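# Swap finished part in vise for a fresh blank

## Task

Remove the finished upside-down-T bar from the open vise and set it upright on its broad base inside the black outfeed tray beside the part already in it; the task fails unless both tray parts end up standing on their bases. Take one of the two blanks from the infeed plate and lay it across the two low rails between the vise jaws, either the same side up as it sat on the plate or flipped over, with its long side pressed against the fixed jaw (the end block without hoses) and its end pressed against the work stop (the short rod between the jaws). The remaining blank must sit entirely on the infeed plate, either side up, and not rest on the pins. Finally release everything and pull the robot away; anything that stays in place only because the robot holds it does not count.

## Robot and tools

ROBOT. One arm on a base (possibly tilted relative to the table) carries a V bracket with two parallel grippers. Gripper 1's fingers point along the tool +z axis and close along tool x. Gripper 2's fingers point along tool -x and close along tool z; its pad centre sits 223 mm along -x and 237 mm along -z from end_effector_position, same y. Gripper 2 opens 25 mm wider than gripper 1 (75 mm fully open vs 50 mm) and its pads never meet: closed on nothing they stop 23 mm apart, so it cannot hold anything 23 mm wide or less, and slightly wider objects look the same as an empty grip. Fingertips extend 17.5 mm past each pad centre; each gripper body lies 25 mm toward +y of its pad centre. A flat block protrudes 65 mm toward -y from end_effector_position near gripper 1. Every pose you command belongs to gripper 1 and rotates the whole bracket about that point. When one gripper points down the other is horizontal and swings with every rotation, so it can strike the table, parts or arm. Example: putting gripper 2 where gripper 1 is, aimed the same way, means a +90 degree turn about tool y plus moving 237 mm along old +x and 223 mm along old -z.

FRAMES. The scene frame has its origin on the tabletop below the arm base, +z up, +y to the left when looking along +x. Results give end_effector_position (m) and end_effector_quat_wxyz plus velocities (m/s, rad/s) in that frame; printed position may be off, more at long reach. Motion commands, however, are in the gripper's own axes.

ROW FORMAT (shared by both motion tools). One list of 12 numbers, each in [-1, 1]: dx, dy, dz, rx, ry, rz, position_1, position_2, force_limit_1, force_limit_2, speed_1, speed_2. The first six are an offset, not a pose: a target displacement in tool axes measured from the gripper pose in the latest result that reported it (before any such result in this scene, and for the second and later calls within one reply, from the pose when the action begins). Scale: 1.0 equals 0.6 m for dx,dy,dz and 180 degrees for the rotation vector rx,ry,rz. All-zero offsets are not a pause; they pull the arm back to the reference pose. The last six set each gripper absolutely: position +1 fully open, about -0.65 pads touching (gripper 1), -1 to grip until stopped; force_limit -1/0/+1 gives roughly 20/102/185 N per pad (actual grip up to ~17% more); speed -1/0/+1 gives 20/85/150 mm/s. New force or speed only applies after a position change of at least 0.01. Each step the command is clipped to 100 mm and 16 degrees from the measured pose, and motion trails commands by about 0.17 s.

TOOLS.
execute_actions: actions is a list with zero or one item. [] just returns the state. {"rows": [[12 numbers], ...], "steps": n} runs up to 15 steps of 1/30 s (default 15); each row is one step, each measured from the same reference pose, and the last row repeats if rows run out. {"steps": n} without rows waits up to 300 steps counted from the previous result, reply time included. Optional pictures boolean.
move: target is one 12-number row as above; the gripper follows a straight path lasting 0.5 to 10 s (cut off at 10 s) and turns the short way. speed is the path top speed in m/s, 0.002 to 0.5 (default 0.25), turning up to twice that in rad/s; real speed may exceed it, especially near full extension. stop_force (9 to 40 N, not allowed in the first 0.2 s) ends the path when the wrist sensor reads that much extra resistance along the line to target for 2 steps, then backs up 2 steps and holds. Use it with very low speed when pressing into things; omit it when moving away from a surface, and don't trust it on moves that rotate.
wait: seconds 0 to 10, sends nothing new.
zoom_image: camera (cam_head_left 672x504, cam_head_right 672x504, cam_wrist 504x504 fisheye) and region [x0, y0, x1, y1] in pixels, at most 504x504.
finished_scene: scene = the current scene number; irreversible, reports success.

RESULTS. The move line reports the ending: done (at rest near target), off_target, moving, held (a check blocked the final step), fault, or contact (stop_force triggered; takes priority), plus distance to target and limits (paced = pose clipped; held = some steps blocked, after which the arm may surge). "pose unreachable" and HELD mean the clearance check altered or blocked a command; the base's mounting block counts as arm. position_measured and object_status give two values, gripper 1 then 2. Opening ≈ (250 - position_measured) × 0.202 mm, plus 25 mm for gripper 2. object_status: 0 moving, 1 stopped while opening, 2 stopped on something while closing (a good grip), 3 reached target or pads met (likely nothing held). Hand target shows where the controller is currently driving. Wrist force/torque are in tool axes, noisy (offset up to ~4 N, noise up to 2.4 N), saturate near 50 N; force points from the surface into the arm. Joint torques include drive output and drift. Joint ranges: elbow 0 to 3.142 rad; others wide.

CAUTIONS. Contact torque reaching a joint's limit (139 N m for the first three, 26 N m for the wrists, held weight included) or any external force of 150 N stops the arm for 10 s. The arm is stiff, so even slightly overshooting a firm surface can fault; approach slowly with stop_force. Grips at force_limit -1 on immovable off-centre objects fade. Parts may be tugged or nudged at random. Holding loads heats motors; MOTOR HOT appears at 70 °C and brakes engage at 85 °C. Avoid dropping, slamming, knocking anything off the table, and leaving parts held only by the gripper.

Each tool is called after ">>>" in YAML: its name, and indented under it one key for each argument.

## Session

>>> execute_actions:
  actions: []

Scene clock: 0.00 s of 6600.00 s.
end_effector_position=(+0.3146, +0.3111, +0.3585) position_measured=(+3, +3) object_status=(+3, +3) end_effector_quat_wxyz=(-0.086, +0.686, +0.721, -0.048) end_effector_velocity=(+0.000, -0.000, +0.001) end_effector_angular_velocity=(-0.000, -0.001, -0.001)
Joint positions: [ 0.498 -1.478  1.236 -0.837 -2.147  0.506]
Joint velocities: [-0.001  0.    -0.002  0.001 -0.     0.   ]
Joint torques (N m, as the arm reports them, + toward a larger angle): no reading
Motor temperatures (°C, as the motors report them): [26 24 25 30 37 33]
Wrist force (N, on the end effector, along its own x y z axes, offset not removed): no reading
Wrist torque (N m, same axes, about the end effector's origin, offset not removed): no reading
Hand target: +0.315, +0.311, +0.358; -0.086, +0.686, +0.721, -0.048

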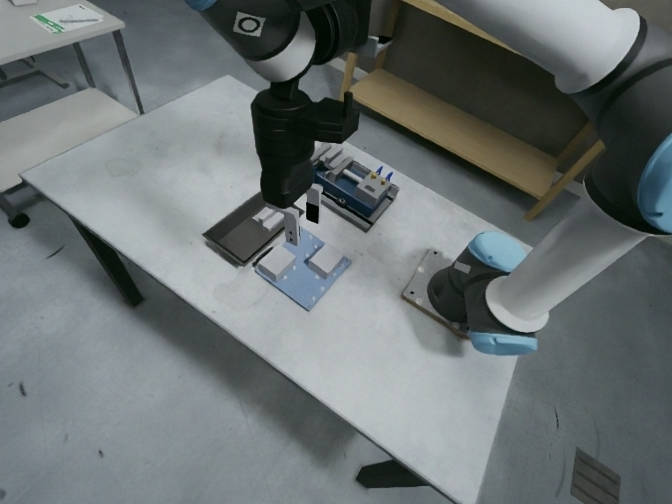

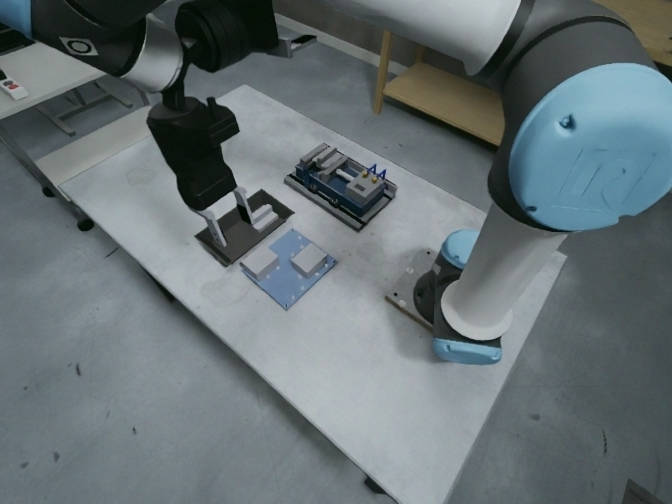

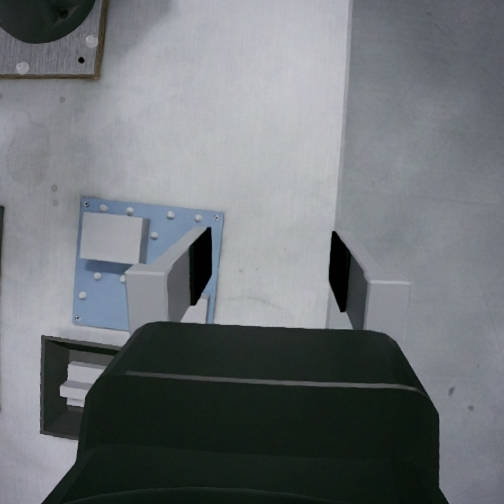

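>>> move:
  target: [-0.811,0.293,0.164,-0.034,-0.06,-0.482,0.4,1,0,0,0,0]

Scene clock: 10.03 s of 6600.00 s.
end_effector_position=(+0.4894, -0.1595, +0.2005) position_measured=(+92, +3) object_status=(+3, +3) end_effector_quat_wxyz=(-0.000, +0.002, +1.000, +0.000) end_effector_velocity=(+0.001, -0.001, -0.002) end_effector_angular_velocity=(+0.005, +0.001, +0.011)
Joint positions: [-0.598 -1.575  2.029 -2.716 -1.146 -2.024]
Joint velocities: [-0.005  0.004 -0.001  0.005  0.013 -0.011]
Joint torques (N m, as the arm reports them, + toward a larger angle): [ -7.5  -19.01 -37.57  -4.72   3.68  -2.08]
Motor temperatures (°C, as the motors report them): [26 24 25 30 37 33]
Wrist force (N, on the end effector, along its own x y z axes, offset not removed): [2.1 1.8 0.7]
Wrist torque (N m, same axes, about the end effector's origin, offset not removed): [0.56 -0.39 -0.05]
Hand target: +0.490, -0.160, +0.200; -0.000, +0.001, +1.000, +0.000
Off the commanded pose: 0.001 m, 0 deg.
After step 90, 3.37 s passed at rest.
move: done

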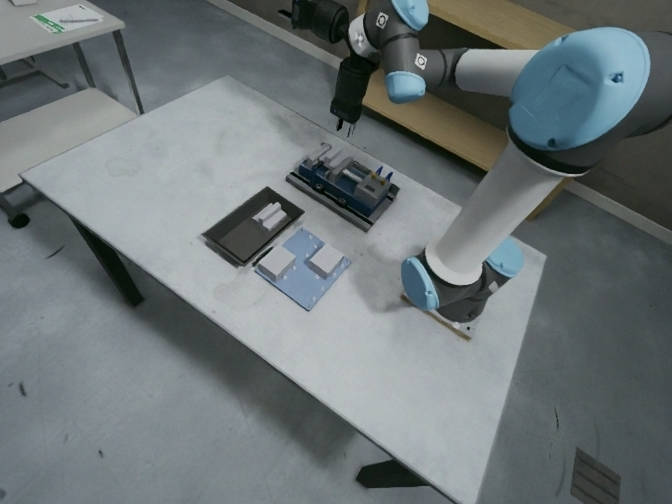

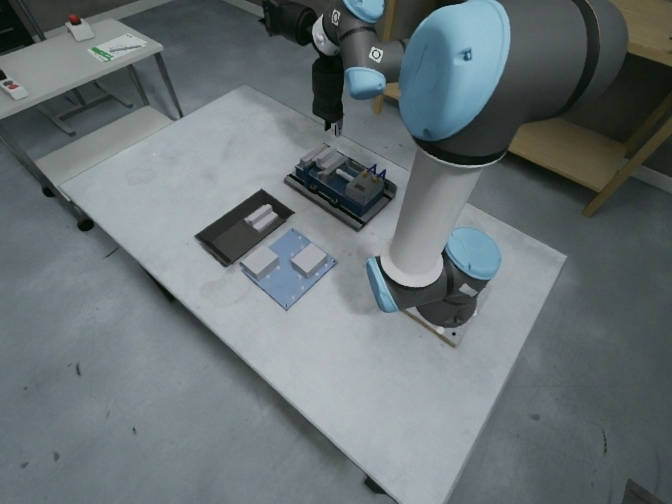

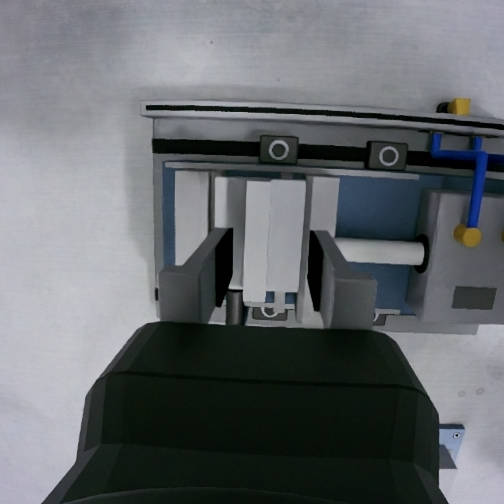

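>>> move:
  target: [-0.011,-0.012,0.115,0,0,0.011,0.4,1,0,0,0,0]
  speed: 0.12

Scene clock: 15.50 s of 6600.00 s.
end_effector_position=(+0.4960, -0.1666, +0.1318) position_measured=(+92, +3) object_status=(+3, +3) end_effector_quat_wxyz=(-0.000, +0.019, +1.000, +0.000) end_effector_velocity=(+0.000, -0.002, -0.003) end_effector_angular_velocity=(-0.002, -0.001, -0.005)
Joint positions: [-0.596 -1.454  2.108 -2.928 -1.169 -1.993]
Joint velocities: [-0.002  0.006  0.002 -0.011 -0.003  0.002]
Joint torques (N m, as the arm reports them, + toward a larger angle): [  7.58 -24.   -20.32  -7.71  -0.54   2.08]
Motor temperatures (°C, as the motors report them): [26 24 25 30 37 33]
Wrist force (N, on the end effector, along its own x y z axes, offset not removed): [1.8 1.0 -0.7]
Wrist torque (N m, same axes, about the end effector's origin, offset not removed): [0.30 -0.32 -0.16]
Hand target: +0.496, -0.167, +0.131; -0.000, +0.019, +1.000, +0.000
Off the commanded pose: 0.000 m, 0 deg.
After step 90, 1.37 s passed at rest.
move: done

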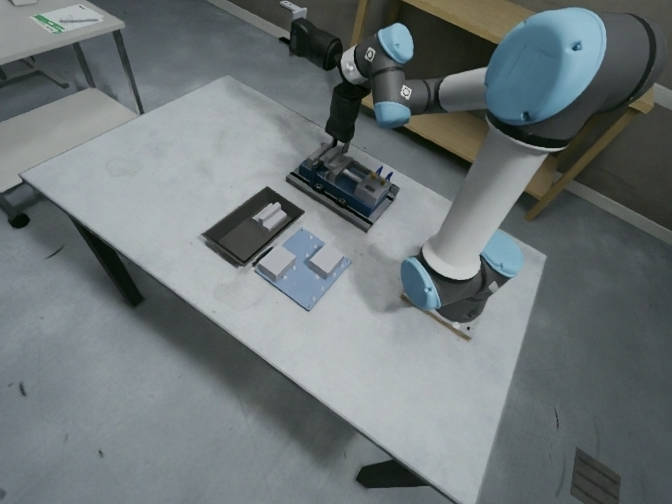

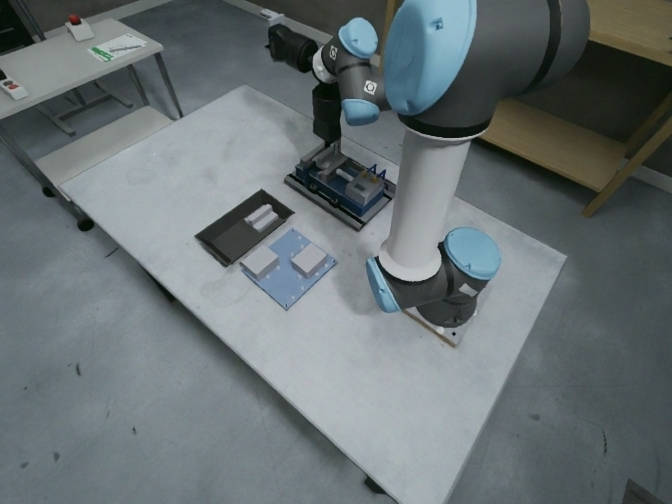

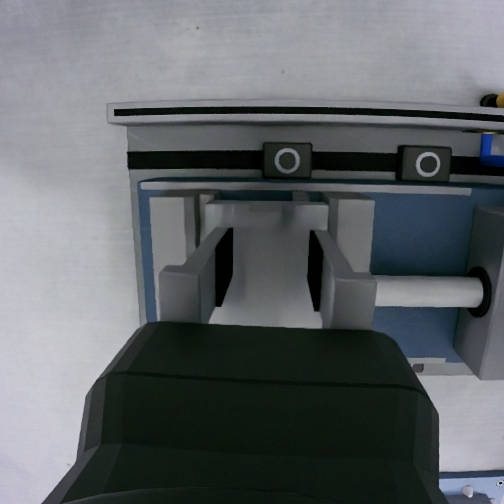

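Good enough. Descend, grip, carry.

>>> move:
  target: [-0.002,0,0.05,0,0,0,0.4,1,0,0,0,0]
  speed: 0.008
  stop_force: 10

>>> move:
  target: [0,0,-0.003,0,0,0,-1,1,0,0,0,0]

>>> move:
  target: [0,0,-0.1,0,0,0,-1,1,0,0,0,0]
  speed: 0.1

>>> move:
  target: [-0.03,0.55,0,0,0,0,-1,1,0,0,0,0]

>>> move:
  target: [0,0,0.11,0,0,0,-1,1,0,0,0,0]
  speed: 0.1

Scene clock: 26.00 s of 6600.00 s.
end_effector_position=(+0.4968, -0.1665, +0.1117) position_measured=(+92, +3) object_status=(+3, +3) end_effector_quat_wxyz=(-0.000, +0.019, +1.000, +0.000) end_effector_velocity=(-0.001, +0.002, +0.001) end_effector_angular_velocity=(+0.002, +0.006, +0.001)
Joint positions: [-0.595 -1.416  2.13  -2.988 -1.17  -1.992]
Joint velocities: [ 0.002 -0.004 -0.001  0.011 -0.002 -0.   ]
Joint torques (N m, as the arm reports them, + toward a larger angle): [  1.76 -29.91 -17.8    1.76  -0.16   1.99]
Motor temperatures (°C, as the motors report them): [26 24 25 30 37 33]
Wrist force (N, on the end effector, along its own x y z axes, offset not removed): [-1.6 -2.2 -34.4]
Wrist torque (N m, same axes, about the end effector's origin, offset not removed): [0.56 -0.70 -0.15]
Hand target: +0.497, -0.167, +0.112; -0.000, +0.019, +1.000, +0.000
Off the commanded pose: 0.010 m, 0 deg.
After step 90, 4.63 s passed at rest.
move: contact

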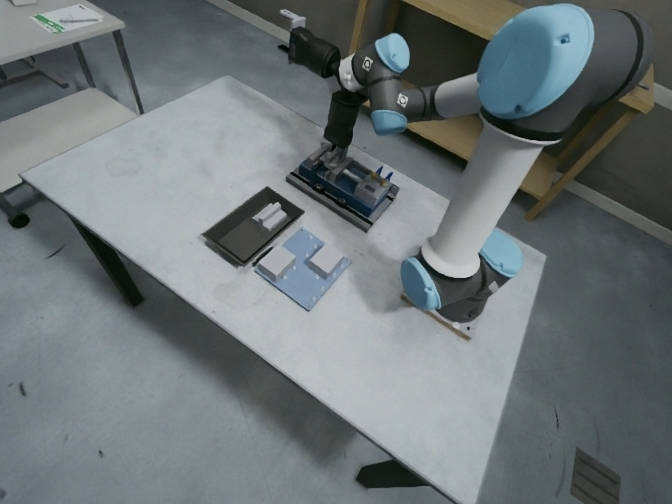

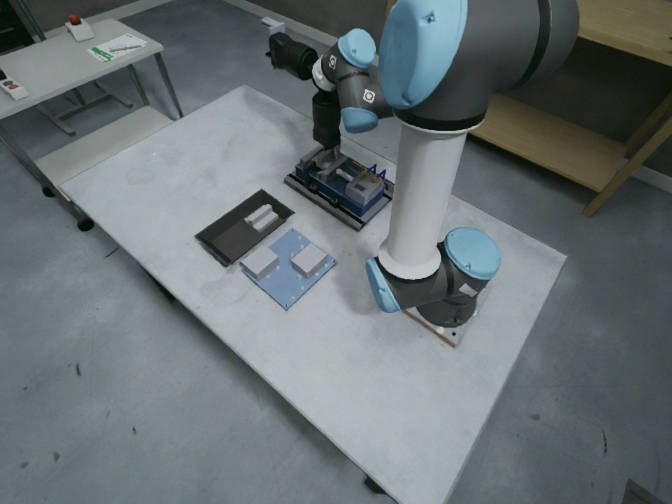

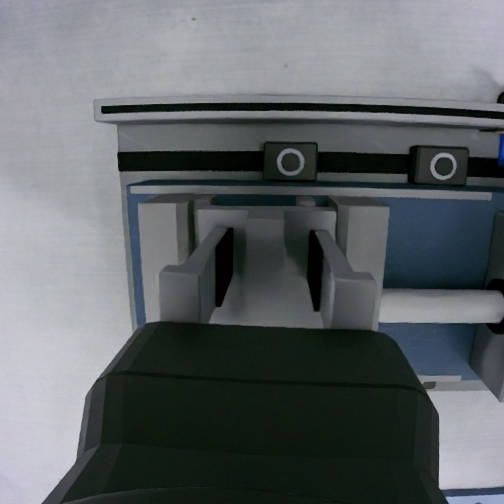

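Scene clock: 26.70 s of 6600.00 s.
end_effector_position=(+0.4968, -0.1665, +0.1134) position_measured=(+185, +3) object_status=(+2, +3) end_effector_quat_wxyz=(-0.000, +0.019, +1.000, +0.000) end_effector_velocity=(-0.001, -0.001, +0.000) end_effector_angular_velocity=(+0.000, +0.002, -0.002)
Joint positions: [-0.595 -1.419  2.128 -2.982 -1.17  -1.992]
Joint velocities: [-0.002 -0.002  0.001  0.003 -0.001 -0.001]
Joint torques (N m, as the arm reports them, + toward a larger angle): [ -4.48 -50.   -17.11   5.27  -9.36   1.03]
Motor temperatures (°C, as the motors report them): [26 24 25 30 37 33]
Wrist force (N, on the end effector, along its own x y z axes, offset not removed): [-49.6 1.7 9.7]
Wrist torque (N m, same axes, about the end effector's origin, offset not removed): [0.18 1.31 -0.83]
Hand target: +0.497, -0.167, +0.113; -0.000, +0.019, +1.000, +0.000
Off the commanded pose: 0.000 m, 0 deg.
move: done

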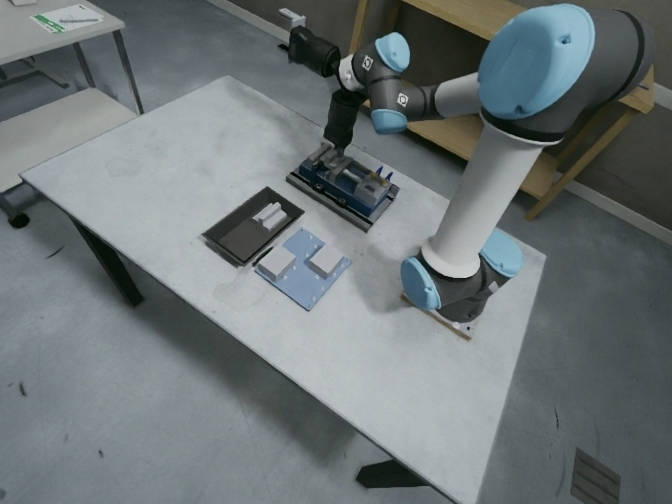

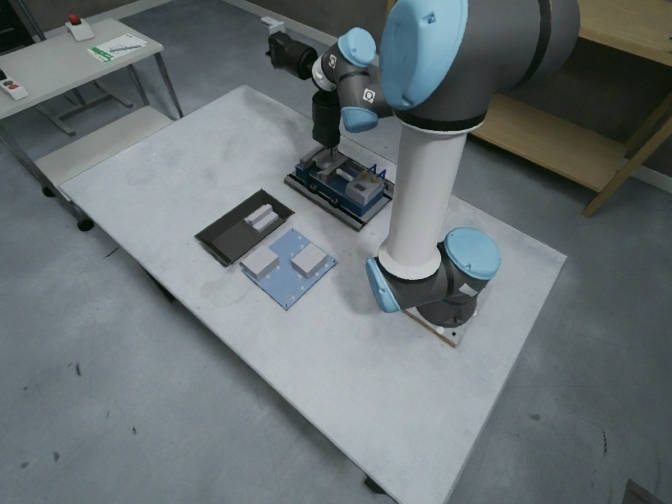

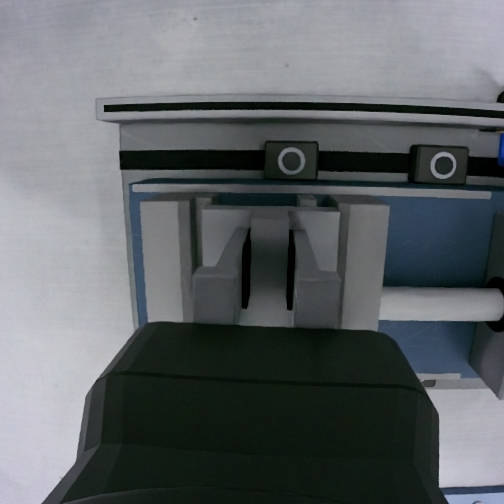

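Scene clock: 27.80 s of 6600.00 s.
end_effector_position=(+0.4968, -0.1666, +0.1730) position_measured=(+185, +3) object_status=(+2, +3) end_effector_quat_wxyz=(-0.000, +0.019, +1.000, +0.000) end_effector_velocity=(-0.000, -0.000, +0.002) end_effector_angular_velocity=(-0.002, +0.001, -0.001)
Joint positions: [-0.596 -1.514  2.048 -2.808 -1.169 -1.993]
Joint velocities: [ 0.    -0.003 -0.004  0.006 -0.002 -0.   ]
Joint torques (N m, as the arm reports them, + toward a larger angle): [ -7.44 -46.82 -38.42  -5.09   3.68  -2.06]
Motor temperatures (°C, as the motors report them): [26 24 25 30 37 33]
Wrist force (N, on the end effector, along its own x y z axes, offset not removed): [1.4 1.3 2.0]
Wrist torque (N m, same axes, about the end effector's origin, offset not removed): [0.37 -0.16 -0.08]
Hand target: +0.497, -0.167, +0.173; -0.000, +0.019, +1.000, +0.000
Off the commanded pose: 0.000 m, 0 deg.
move: done

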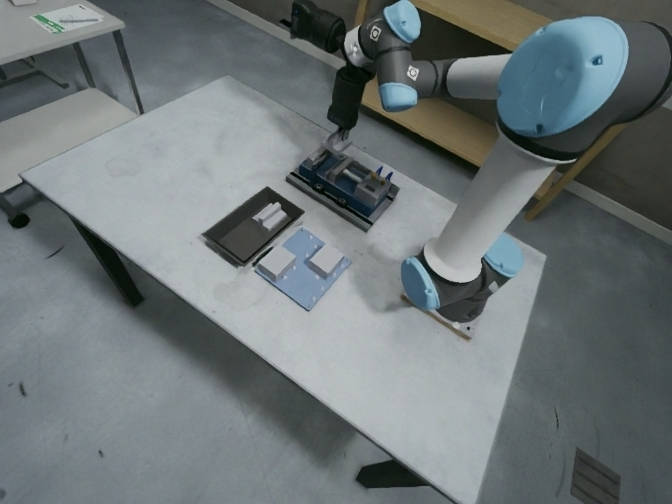

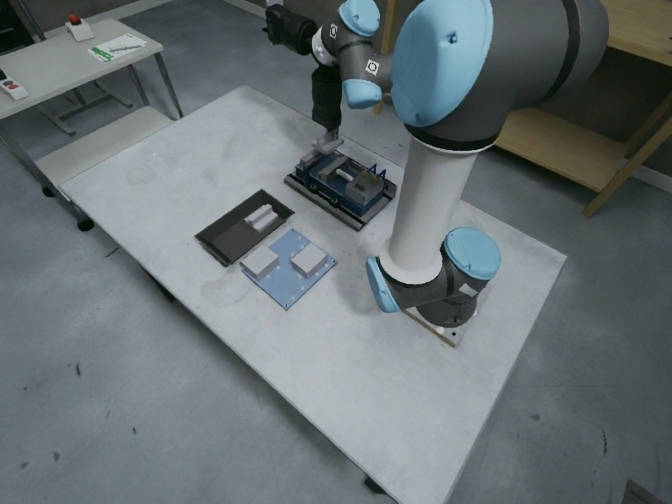

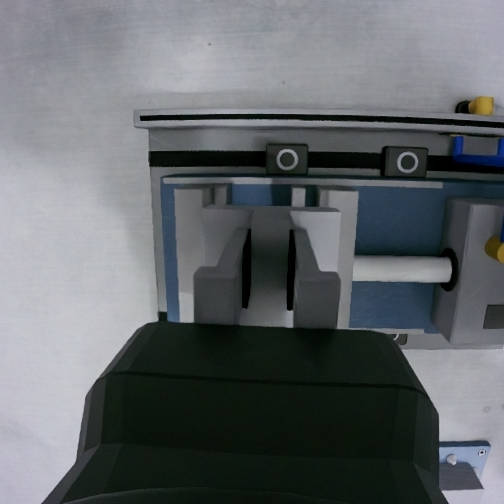

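Scene clock: 29.77 s of 6600.00 s.
end_effector_position=(+0.5274, +0.1619, +0.1738) position_measured=(+185, +3) object_status=(+2, +3) end_effector_quat_wxyz=(+0.000, +0.019, +1.000, +0.000) end_effector_velocity=(+0.001, +0.001, -0.000) end_effector_angular_velocity=(-0.003, +0.001, -0.003)
Joint positions: [ 0.128 -1.397  1.923 -2.885 -1.672 -1.461]
Joint velocities: [ 0.005  0.004 -0.004  0.001 -0.007  0.004]
Joint torques (N m, as the arm reports them, + toward a larger angle): [  7.53 -28.73 -37.4   -5.25  -2.25   2.43]
Motor temperatures (°C, as the motors report them): [26 24 25 30 37 33]
Wrist force (N, on the end effector, along its own x y z axes, offset not removed): [2.4 1.4 3.6]
Wrist torque (N m, same axes, about the end effector's origin, offset not removed): [0.49 -0.45 -0.07]
Hand target: +0.527, +0.162, +0.174; +0.000, +0.019, +1.000, +0.000
Off the commanded pose: 0.001 m, 0 deg.
move: done

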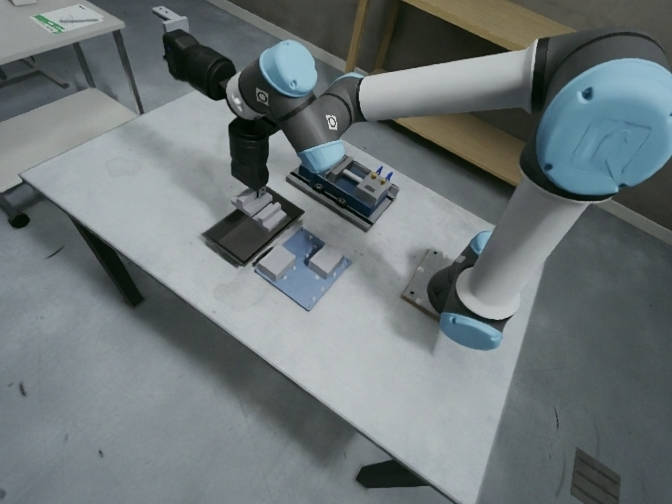

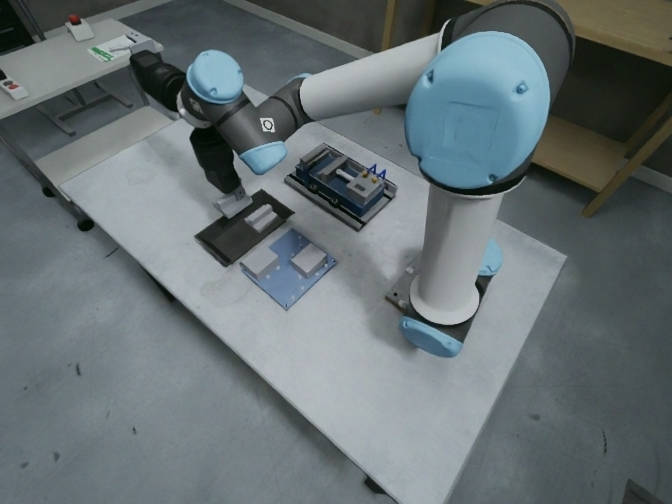

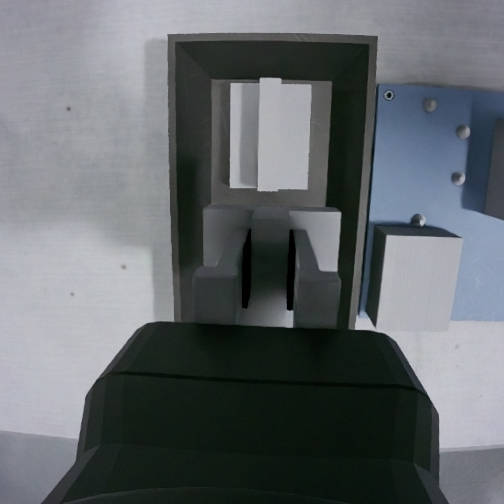

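Scene clock: 30.93 s of 6600.00 s.
end_effector_position=(+0.5274, +0.1621, +0.1081) position_measured=(+185, +3) object_status=(+2, +3) end_effector_quat_wxyz=(+0.000, +0.019, +1.000, +0.000) end_effector_velocity=(-0.001, -0.001, -0.003) end_effector_angular_velocity=(-0.001, +0.001, -0.002)
Joint positions: [ 0.129 -1.299  2.002 -3.062 -1.673 -1.46 ]
Joint velocities: [-0.001  0.004  0.004 -0.006 -0.002  0.   ]
Joint torques (N m, as the arm reports them, + toward a larger angle): [  6.61 -30.77 -21.58  -7.86  -2.13   2.13]
Motor temperatures (°C, as the motors report them): [26 24 25 30 37 33]
Wrist force (N, on the end effector, along its own x y z axes, offset not removed): [0.8 0.4 2.8]
Wrist torque (N m, same axes, about the end effector's origin, offset not removed): [0.22 -0.11 0.01]
Hand target: +0.527, +0.162, +0.108; +0.000, +0.019, +1.000, +0.000
Off the commanded pose: 0.000 m, 0 deg.
move: done

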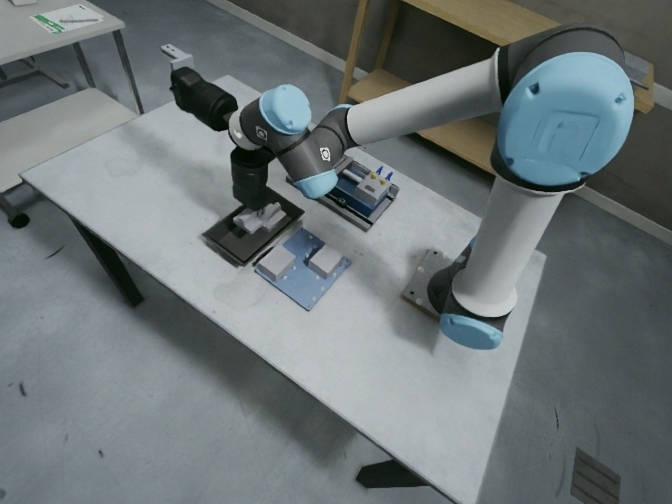

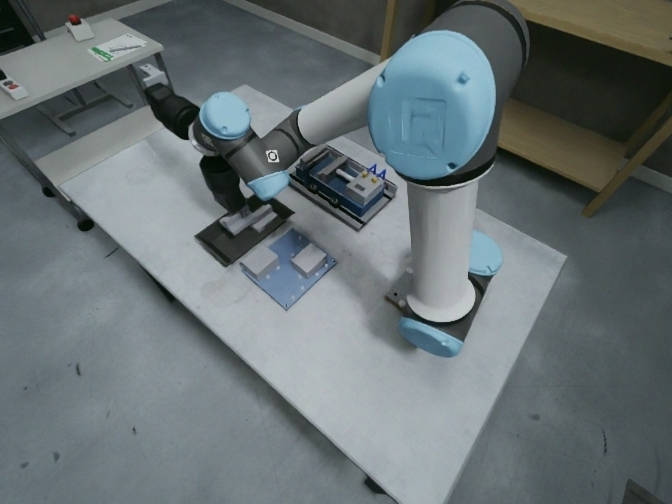

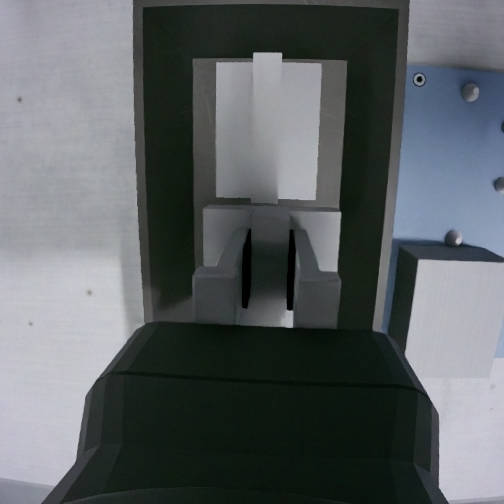

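>>> move:
  target: [0,0.01,0.09,0,0,0,-1,1,0,0,0,0]
  speed: 0.06
  stop_force: 12

>>> move:
  target: [0,0,0.04,0,0,0,-1,1,0,0,0,0]
  speed: 0.006
  stop_force: 10

>>> move:
  target: [0,0,-0.002,0,0,0,0,1,0,0,0,0]

>>> move:
  target: [0,0,-0.06,0,0,0,0,1,0,0,0,0]

>>> move:
  target: [0.175,0.03,-0.01,0,0,0,1,1,0,0,0,0]

Scene clock: 38.43 s of 6600.00 s.
end_effector_position=(+0.5277, +0.1682, +0.0544) position_measured=(+185, +3) object_status=(+2, +3) end_effector_quat_wxyz=(+0.000, +0.019, +1.000, +0.000) end_effector_velocity=(-0.001, +0.001, -0.003) end_effector_angular_velocity=(-0.001, +0.001, +0.003)
Joint positions: [ 0.142 -1.195  2.039 -3.202 -1.682 -1.451]
Joint velocities: [ 0.002  0.005  0.002 -0.006 -0.    -0.001]
Joint torques (N m, as the arm reports them, + toward a larger angle): [  7.83 -32.66 -17.99  -8.13  -2.22   2.3 ]
Motor temperatures (°C, as the motors report them): [26 24 25 30 37 33]
Wrist force (N, on the end effector, along its own x y z axes, offset not removed): [1.8 1.8 1.9]
Wrist torque (N m, same axes, about the end effector's origin, offset not removed): [0.46 -0.34 -0.06]
Hand target: +0.528, +0.168, +0.054; +0.000, +0.019, +1.000, +0.000
Off the commanded pose: 0.000 m, 0 deg.
After step 90, 3.17 s passed at rest.
move: done

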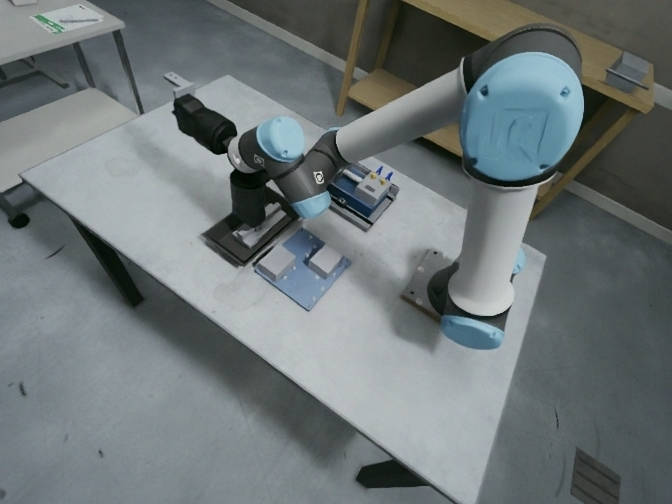

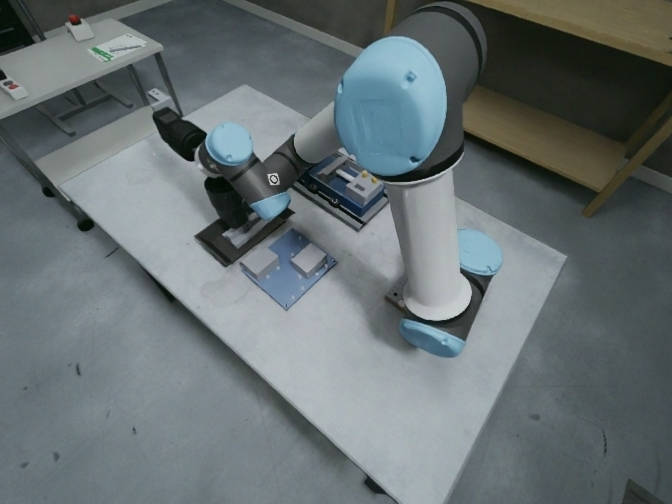

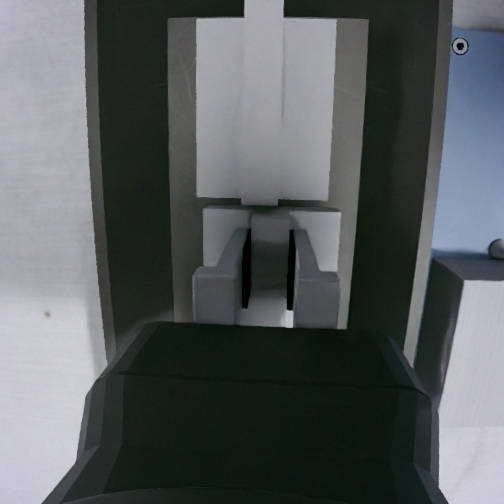

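Scene clock: 40.53 s of 6600.00 s.
end_effector_position=(+0.5277, +0.1682, +0.0441) position_measured=(+185, +3) object_status=(+2, +3) end_effector_quat_wxyz=(+0.000, +0.019, +1.000, +0.000) end_effector_velocity=(-0.001, +0.000, +0.001) end_effector_angular_velocity=(-0.000, +0.004, +0.001)
Joint positions: [ 0.142 -1.174  2.046 -3.229 -1.682 -1.451]
Joint velocities: [ 0.    -0.003  0.     0.007  0.001 -0.001]
Joint torques (N m, as the arm reports them, + toward a larger angle): [  5.45 -45.09 -16.07  -1.2   -1.05   2.16]
Motor temperatures (°C, as the motors report them): [26 24 25 30 37 33]
Wrist force (N, on the end effector, along its own x y z axes, offset not removed): [-1.5 1.6 -22.4]
Wrist torque (N m, same axes, about the end effector's origin, offset not removed): [0.22 -0.37 -0.02]
Hand target: +0.528, +0.168, +0.044; +0.000, +0.019, +1.000, +0.000
Off the commanded pose: 0.014 m, 0 deg.
move: contact

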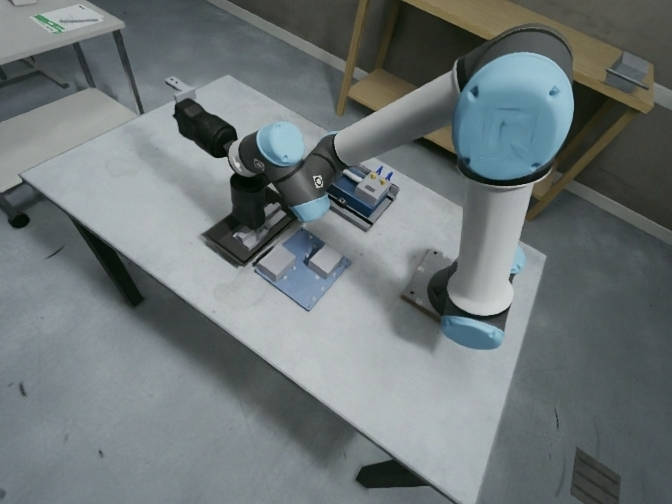

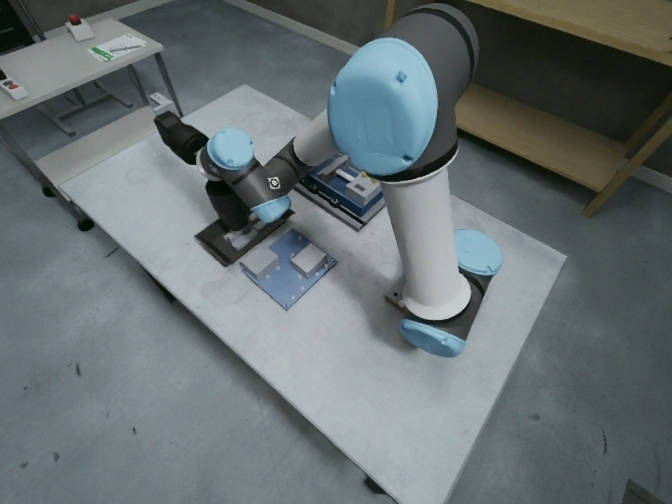

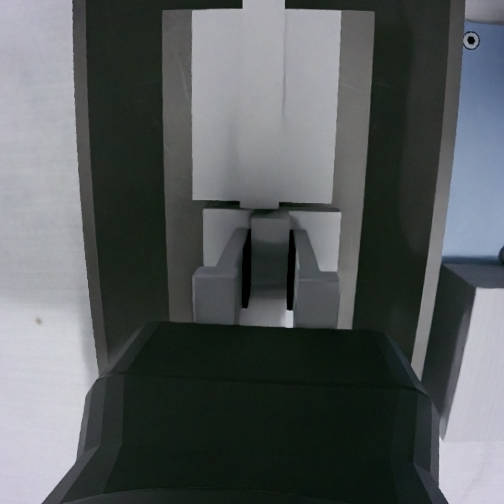

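Scene clock: 41.23 s of 6600.00 s.
end_effector_position=(+0.5277, +0.1682, +0.0452) position_measured=(+152, +3) object_status=(+3, +3) end_effector_quat_wxyz=(-0.000, +0.019, +1.000, +0.000) end_effector_velocity=(-0.000, -0.000, +0.000) end_effector_angular_velocity=(+0.002, +0.001, -0.000)
Joint positions: [ 0.142 -1.176  2.045 -3.226 -1.682 -1.451]
Joint velocities: [-0.001 -0.001 -0.001  0.003  0.002  0.001]
Joint torques (N m, as the arm reports them, + toward a larger angle): [  3.7  -57.66 -31.94  -5.08  -0.09   1.93]
Motor temperatures (°C, as the motors report them): [26 24 25 30 37 33]
Wrist force (N, on the end effector, along its own x y z axes, offset not removed): [1.0 -0.2 -0.3]
Wrist torque (N m, same axes, about the end effector's origin, offset not removed): [0.02 -0.15 -0.07]
Hand target: +0.528, +0.168, +0.045; +0.000, +0.019, +1.000, +0.000
Off the commanded pose: 0.000 m, 0 deg.
move: done

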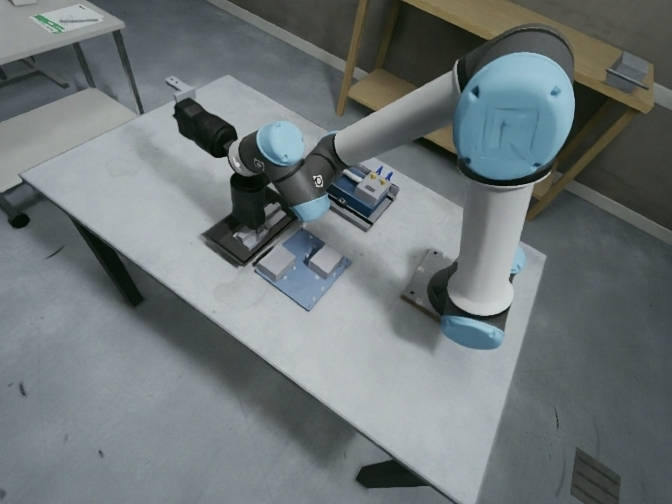

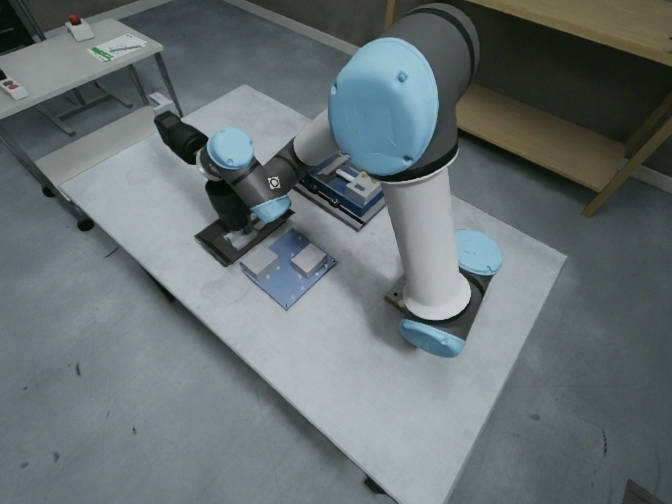

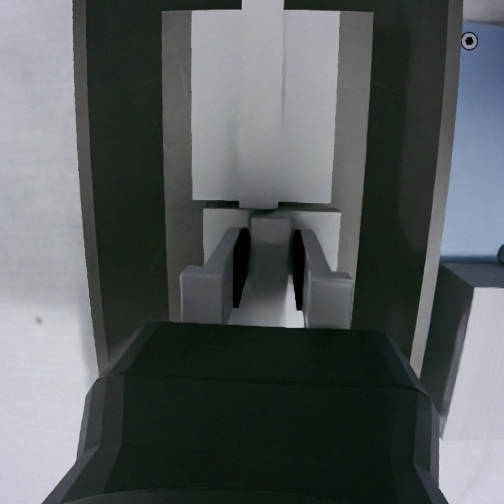

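Scene clock: 42.13 s of 6600.00 s.
end_effector_position=(+0.5276, +0.1681, +0.0809) position_measured=(+152, +3) object_status=(+3, +3) end_effector_quat_wxyz=(+0.000, +0.019, +1.000, +0.000) end_effector_velocity=(+0.001, +0.000, +0.003) end_effector_angular_velocity=(+0.001, -0.002, -0.000)
Joint positions: [ 0.141 -1.246  2.02  -3.131 -1.682 -1.451]
Joint velocities: [-0.001 -0.004 -0.004  0.006  0.001  0.   ]
Joint torques (N m, as the arm reports them, + toward a larger angle): [ -7.53 -55.77 -32.56  -5.12   1.63  -1.91]
Motor temperatures (°C, as the motors report them): [26 24 25 30 37 33]
Wrist force (N, on the end effector, along its own x y z axes, offset not removed): [2.6 1.3 0.6]
Wrist torque (N m, same axes, about the end effector's origin, offset not removed): [0.37 -0.54 -0.07]
Hand target: +0.528, +0.168, +0.081; -0.000, +0.019, +1.000, +0.000
Off the commanded pose: 0.000 m, 0 deg.
move: done

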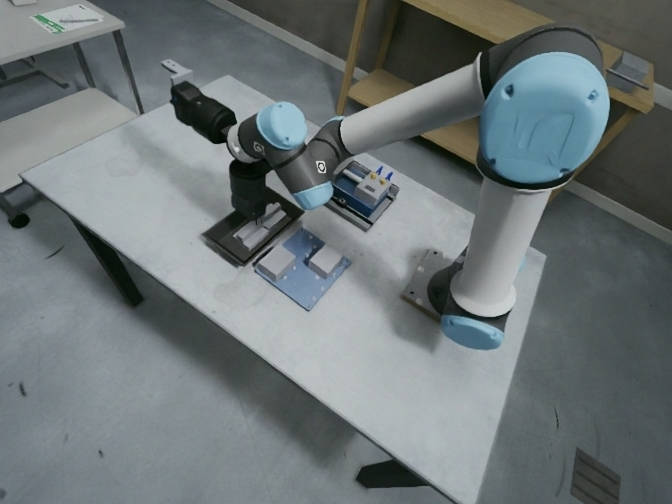

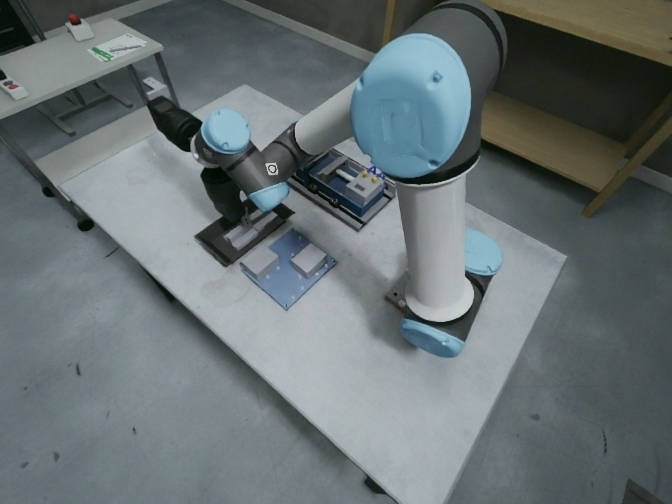

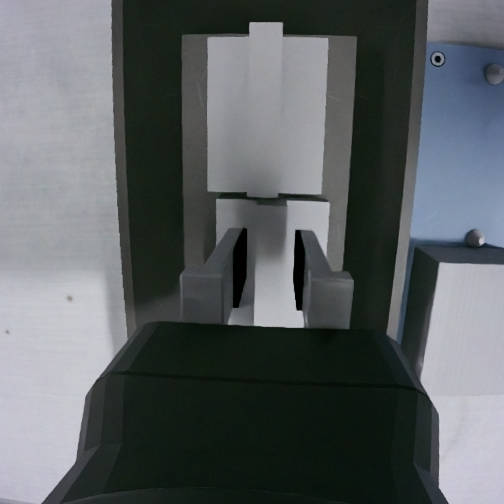

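Scene clock: 43.23 s of 6600.00 s.
end_effector_position=(+0.4237, +0.1900, +0.0868) position_measured=(+3, +3) object_status=(+3, +3) end_effector_quat_wxyz=(+0.000, +0.019, +1.000, +0.000) end_effector_velocity=(-0.003, +0.000, +0.000) end_effector_angular_velocity=(+0.001, +0.000, +0.000)
Joint positions: [ 0.23  -1.429  2.246 -3.166 -1.744 -1.388]
Joint velocities: [ 0.002 -0.005  0.005 -0.    -0.     0.002]
Joint torques (N m, as the arm reports them, + toward a larger angle): [  5.21 -45.94 -18.15  -4.75  -2.76   2.46]
Motor temperatures (°C, as the motors report them): [26 24 25 30 37 33]
Wrist force (N, on the end effector, along its own x y z axes, offset not removed): [1.9 -0.1 1.4]
Wrist torque (N m, same axes, about the end effector's origin, offset not removed): [0.11 -0.30 -0.10]
Hand target: +0.423, +0.190, +0.087; +0.000, +0.019, +1.000, +0.000
Off the commanded pose: 0.000 m, 0 deg.
move: done

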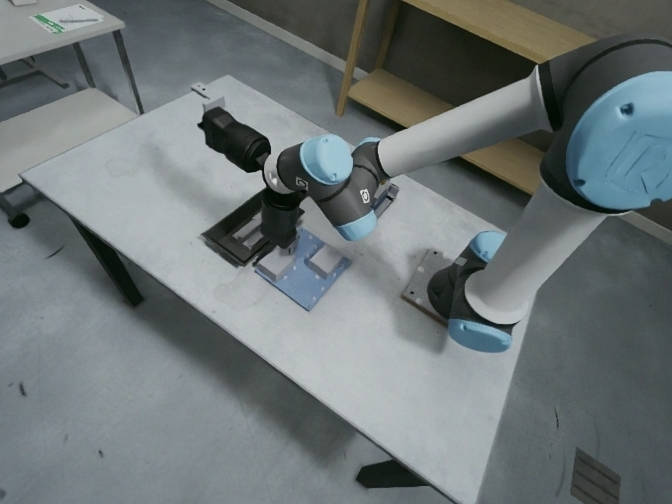

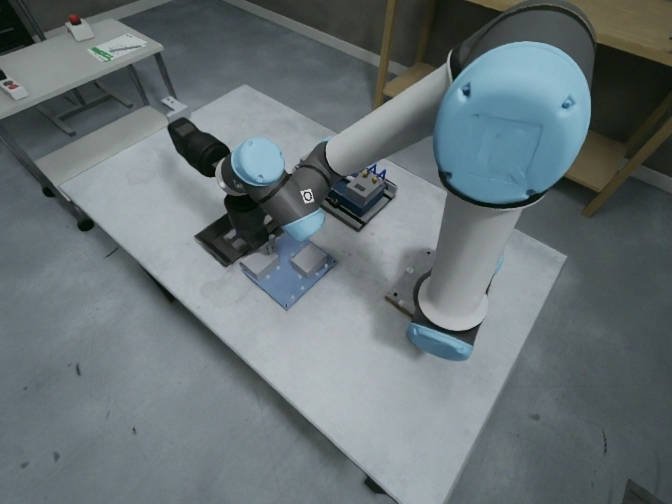

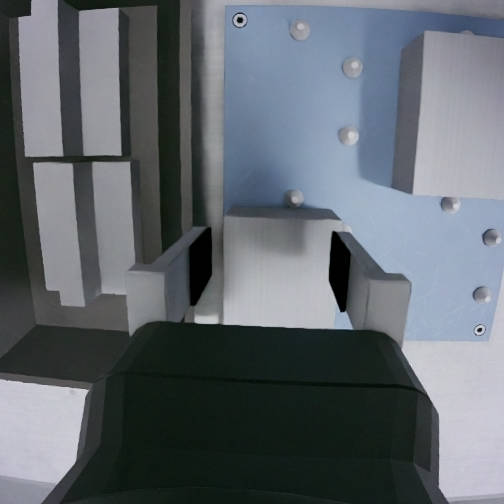

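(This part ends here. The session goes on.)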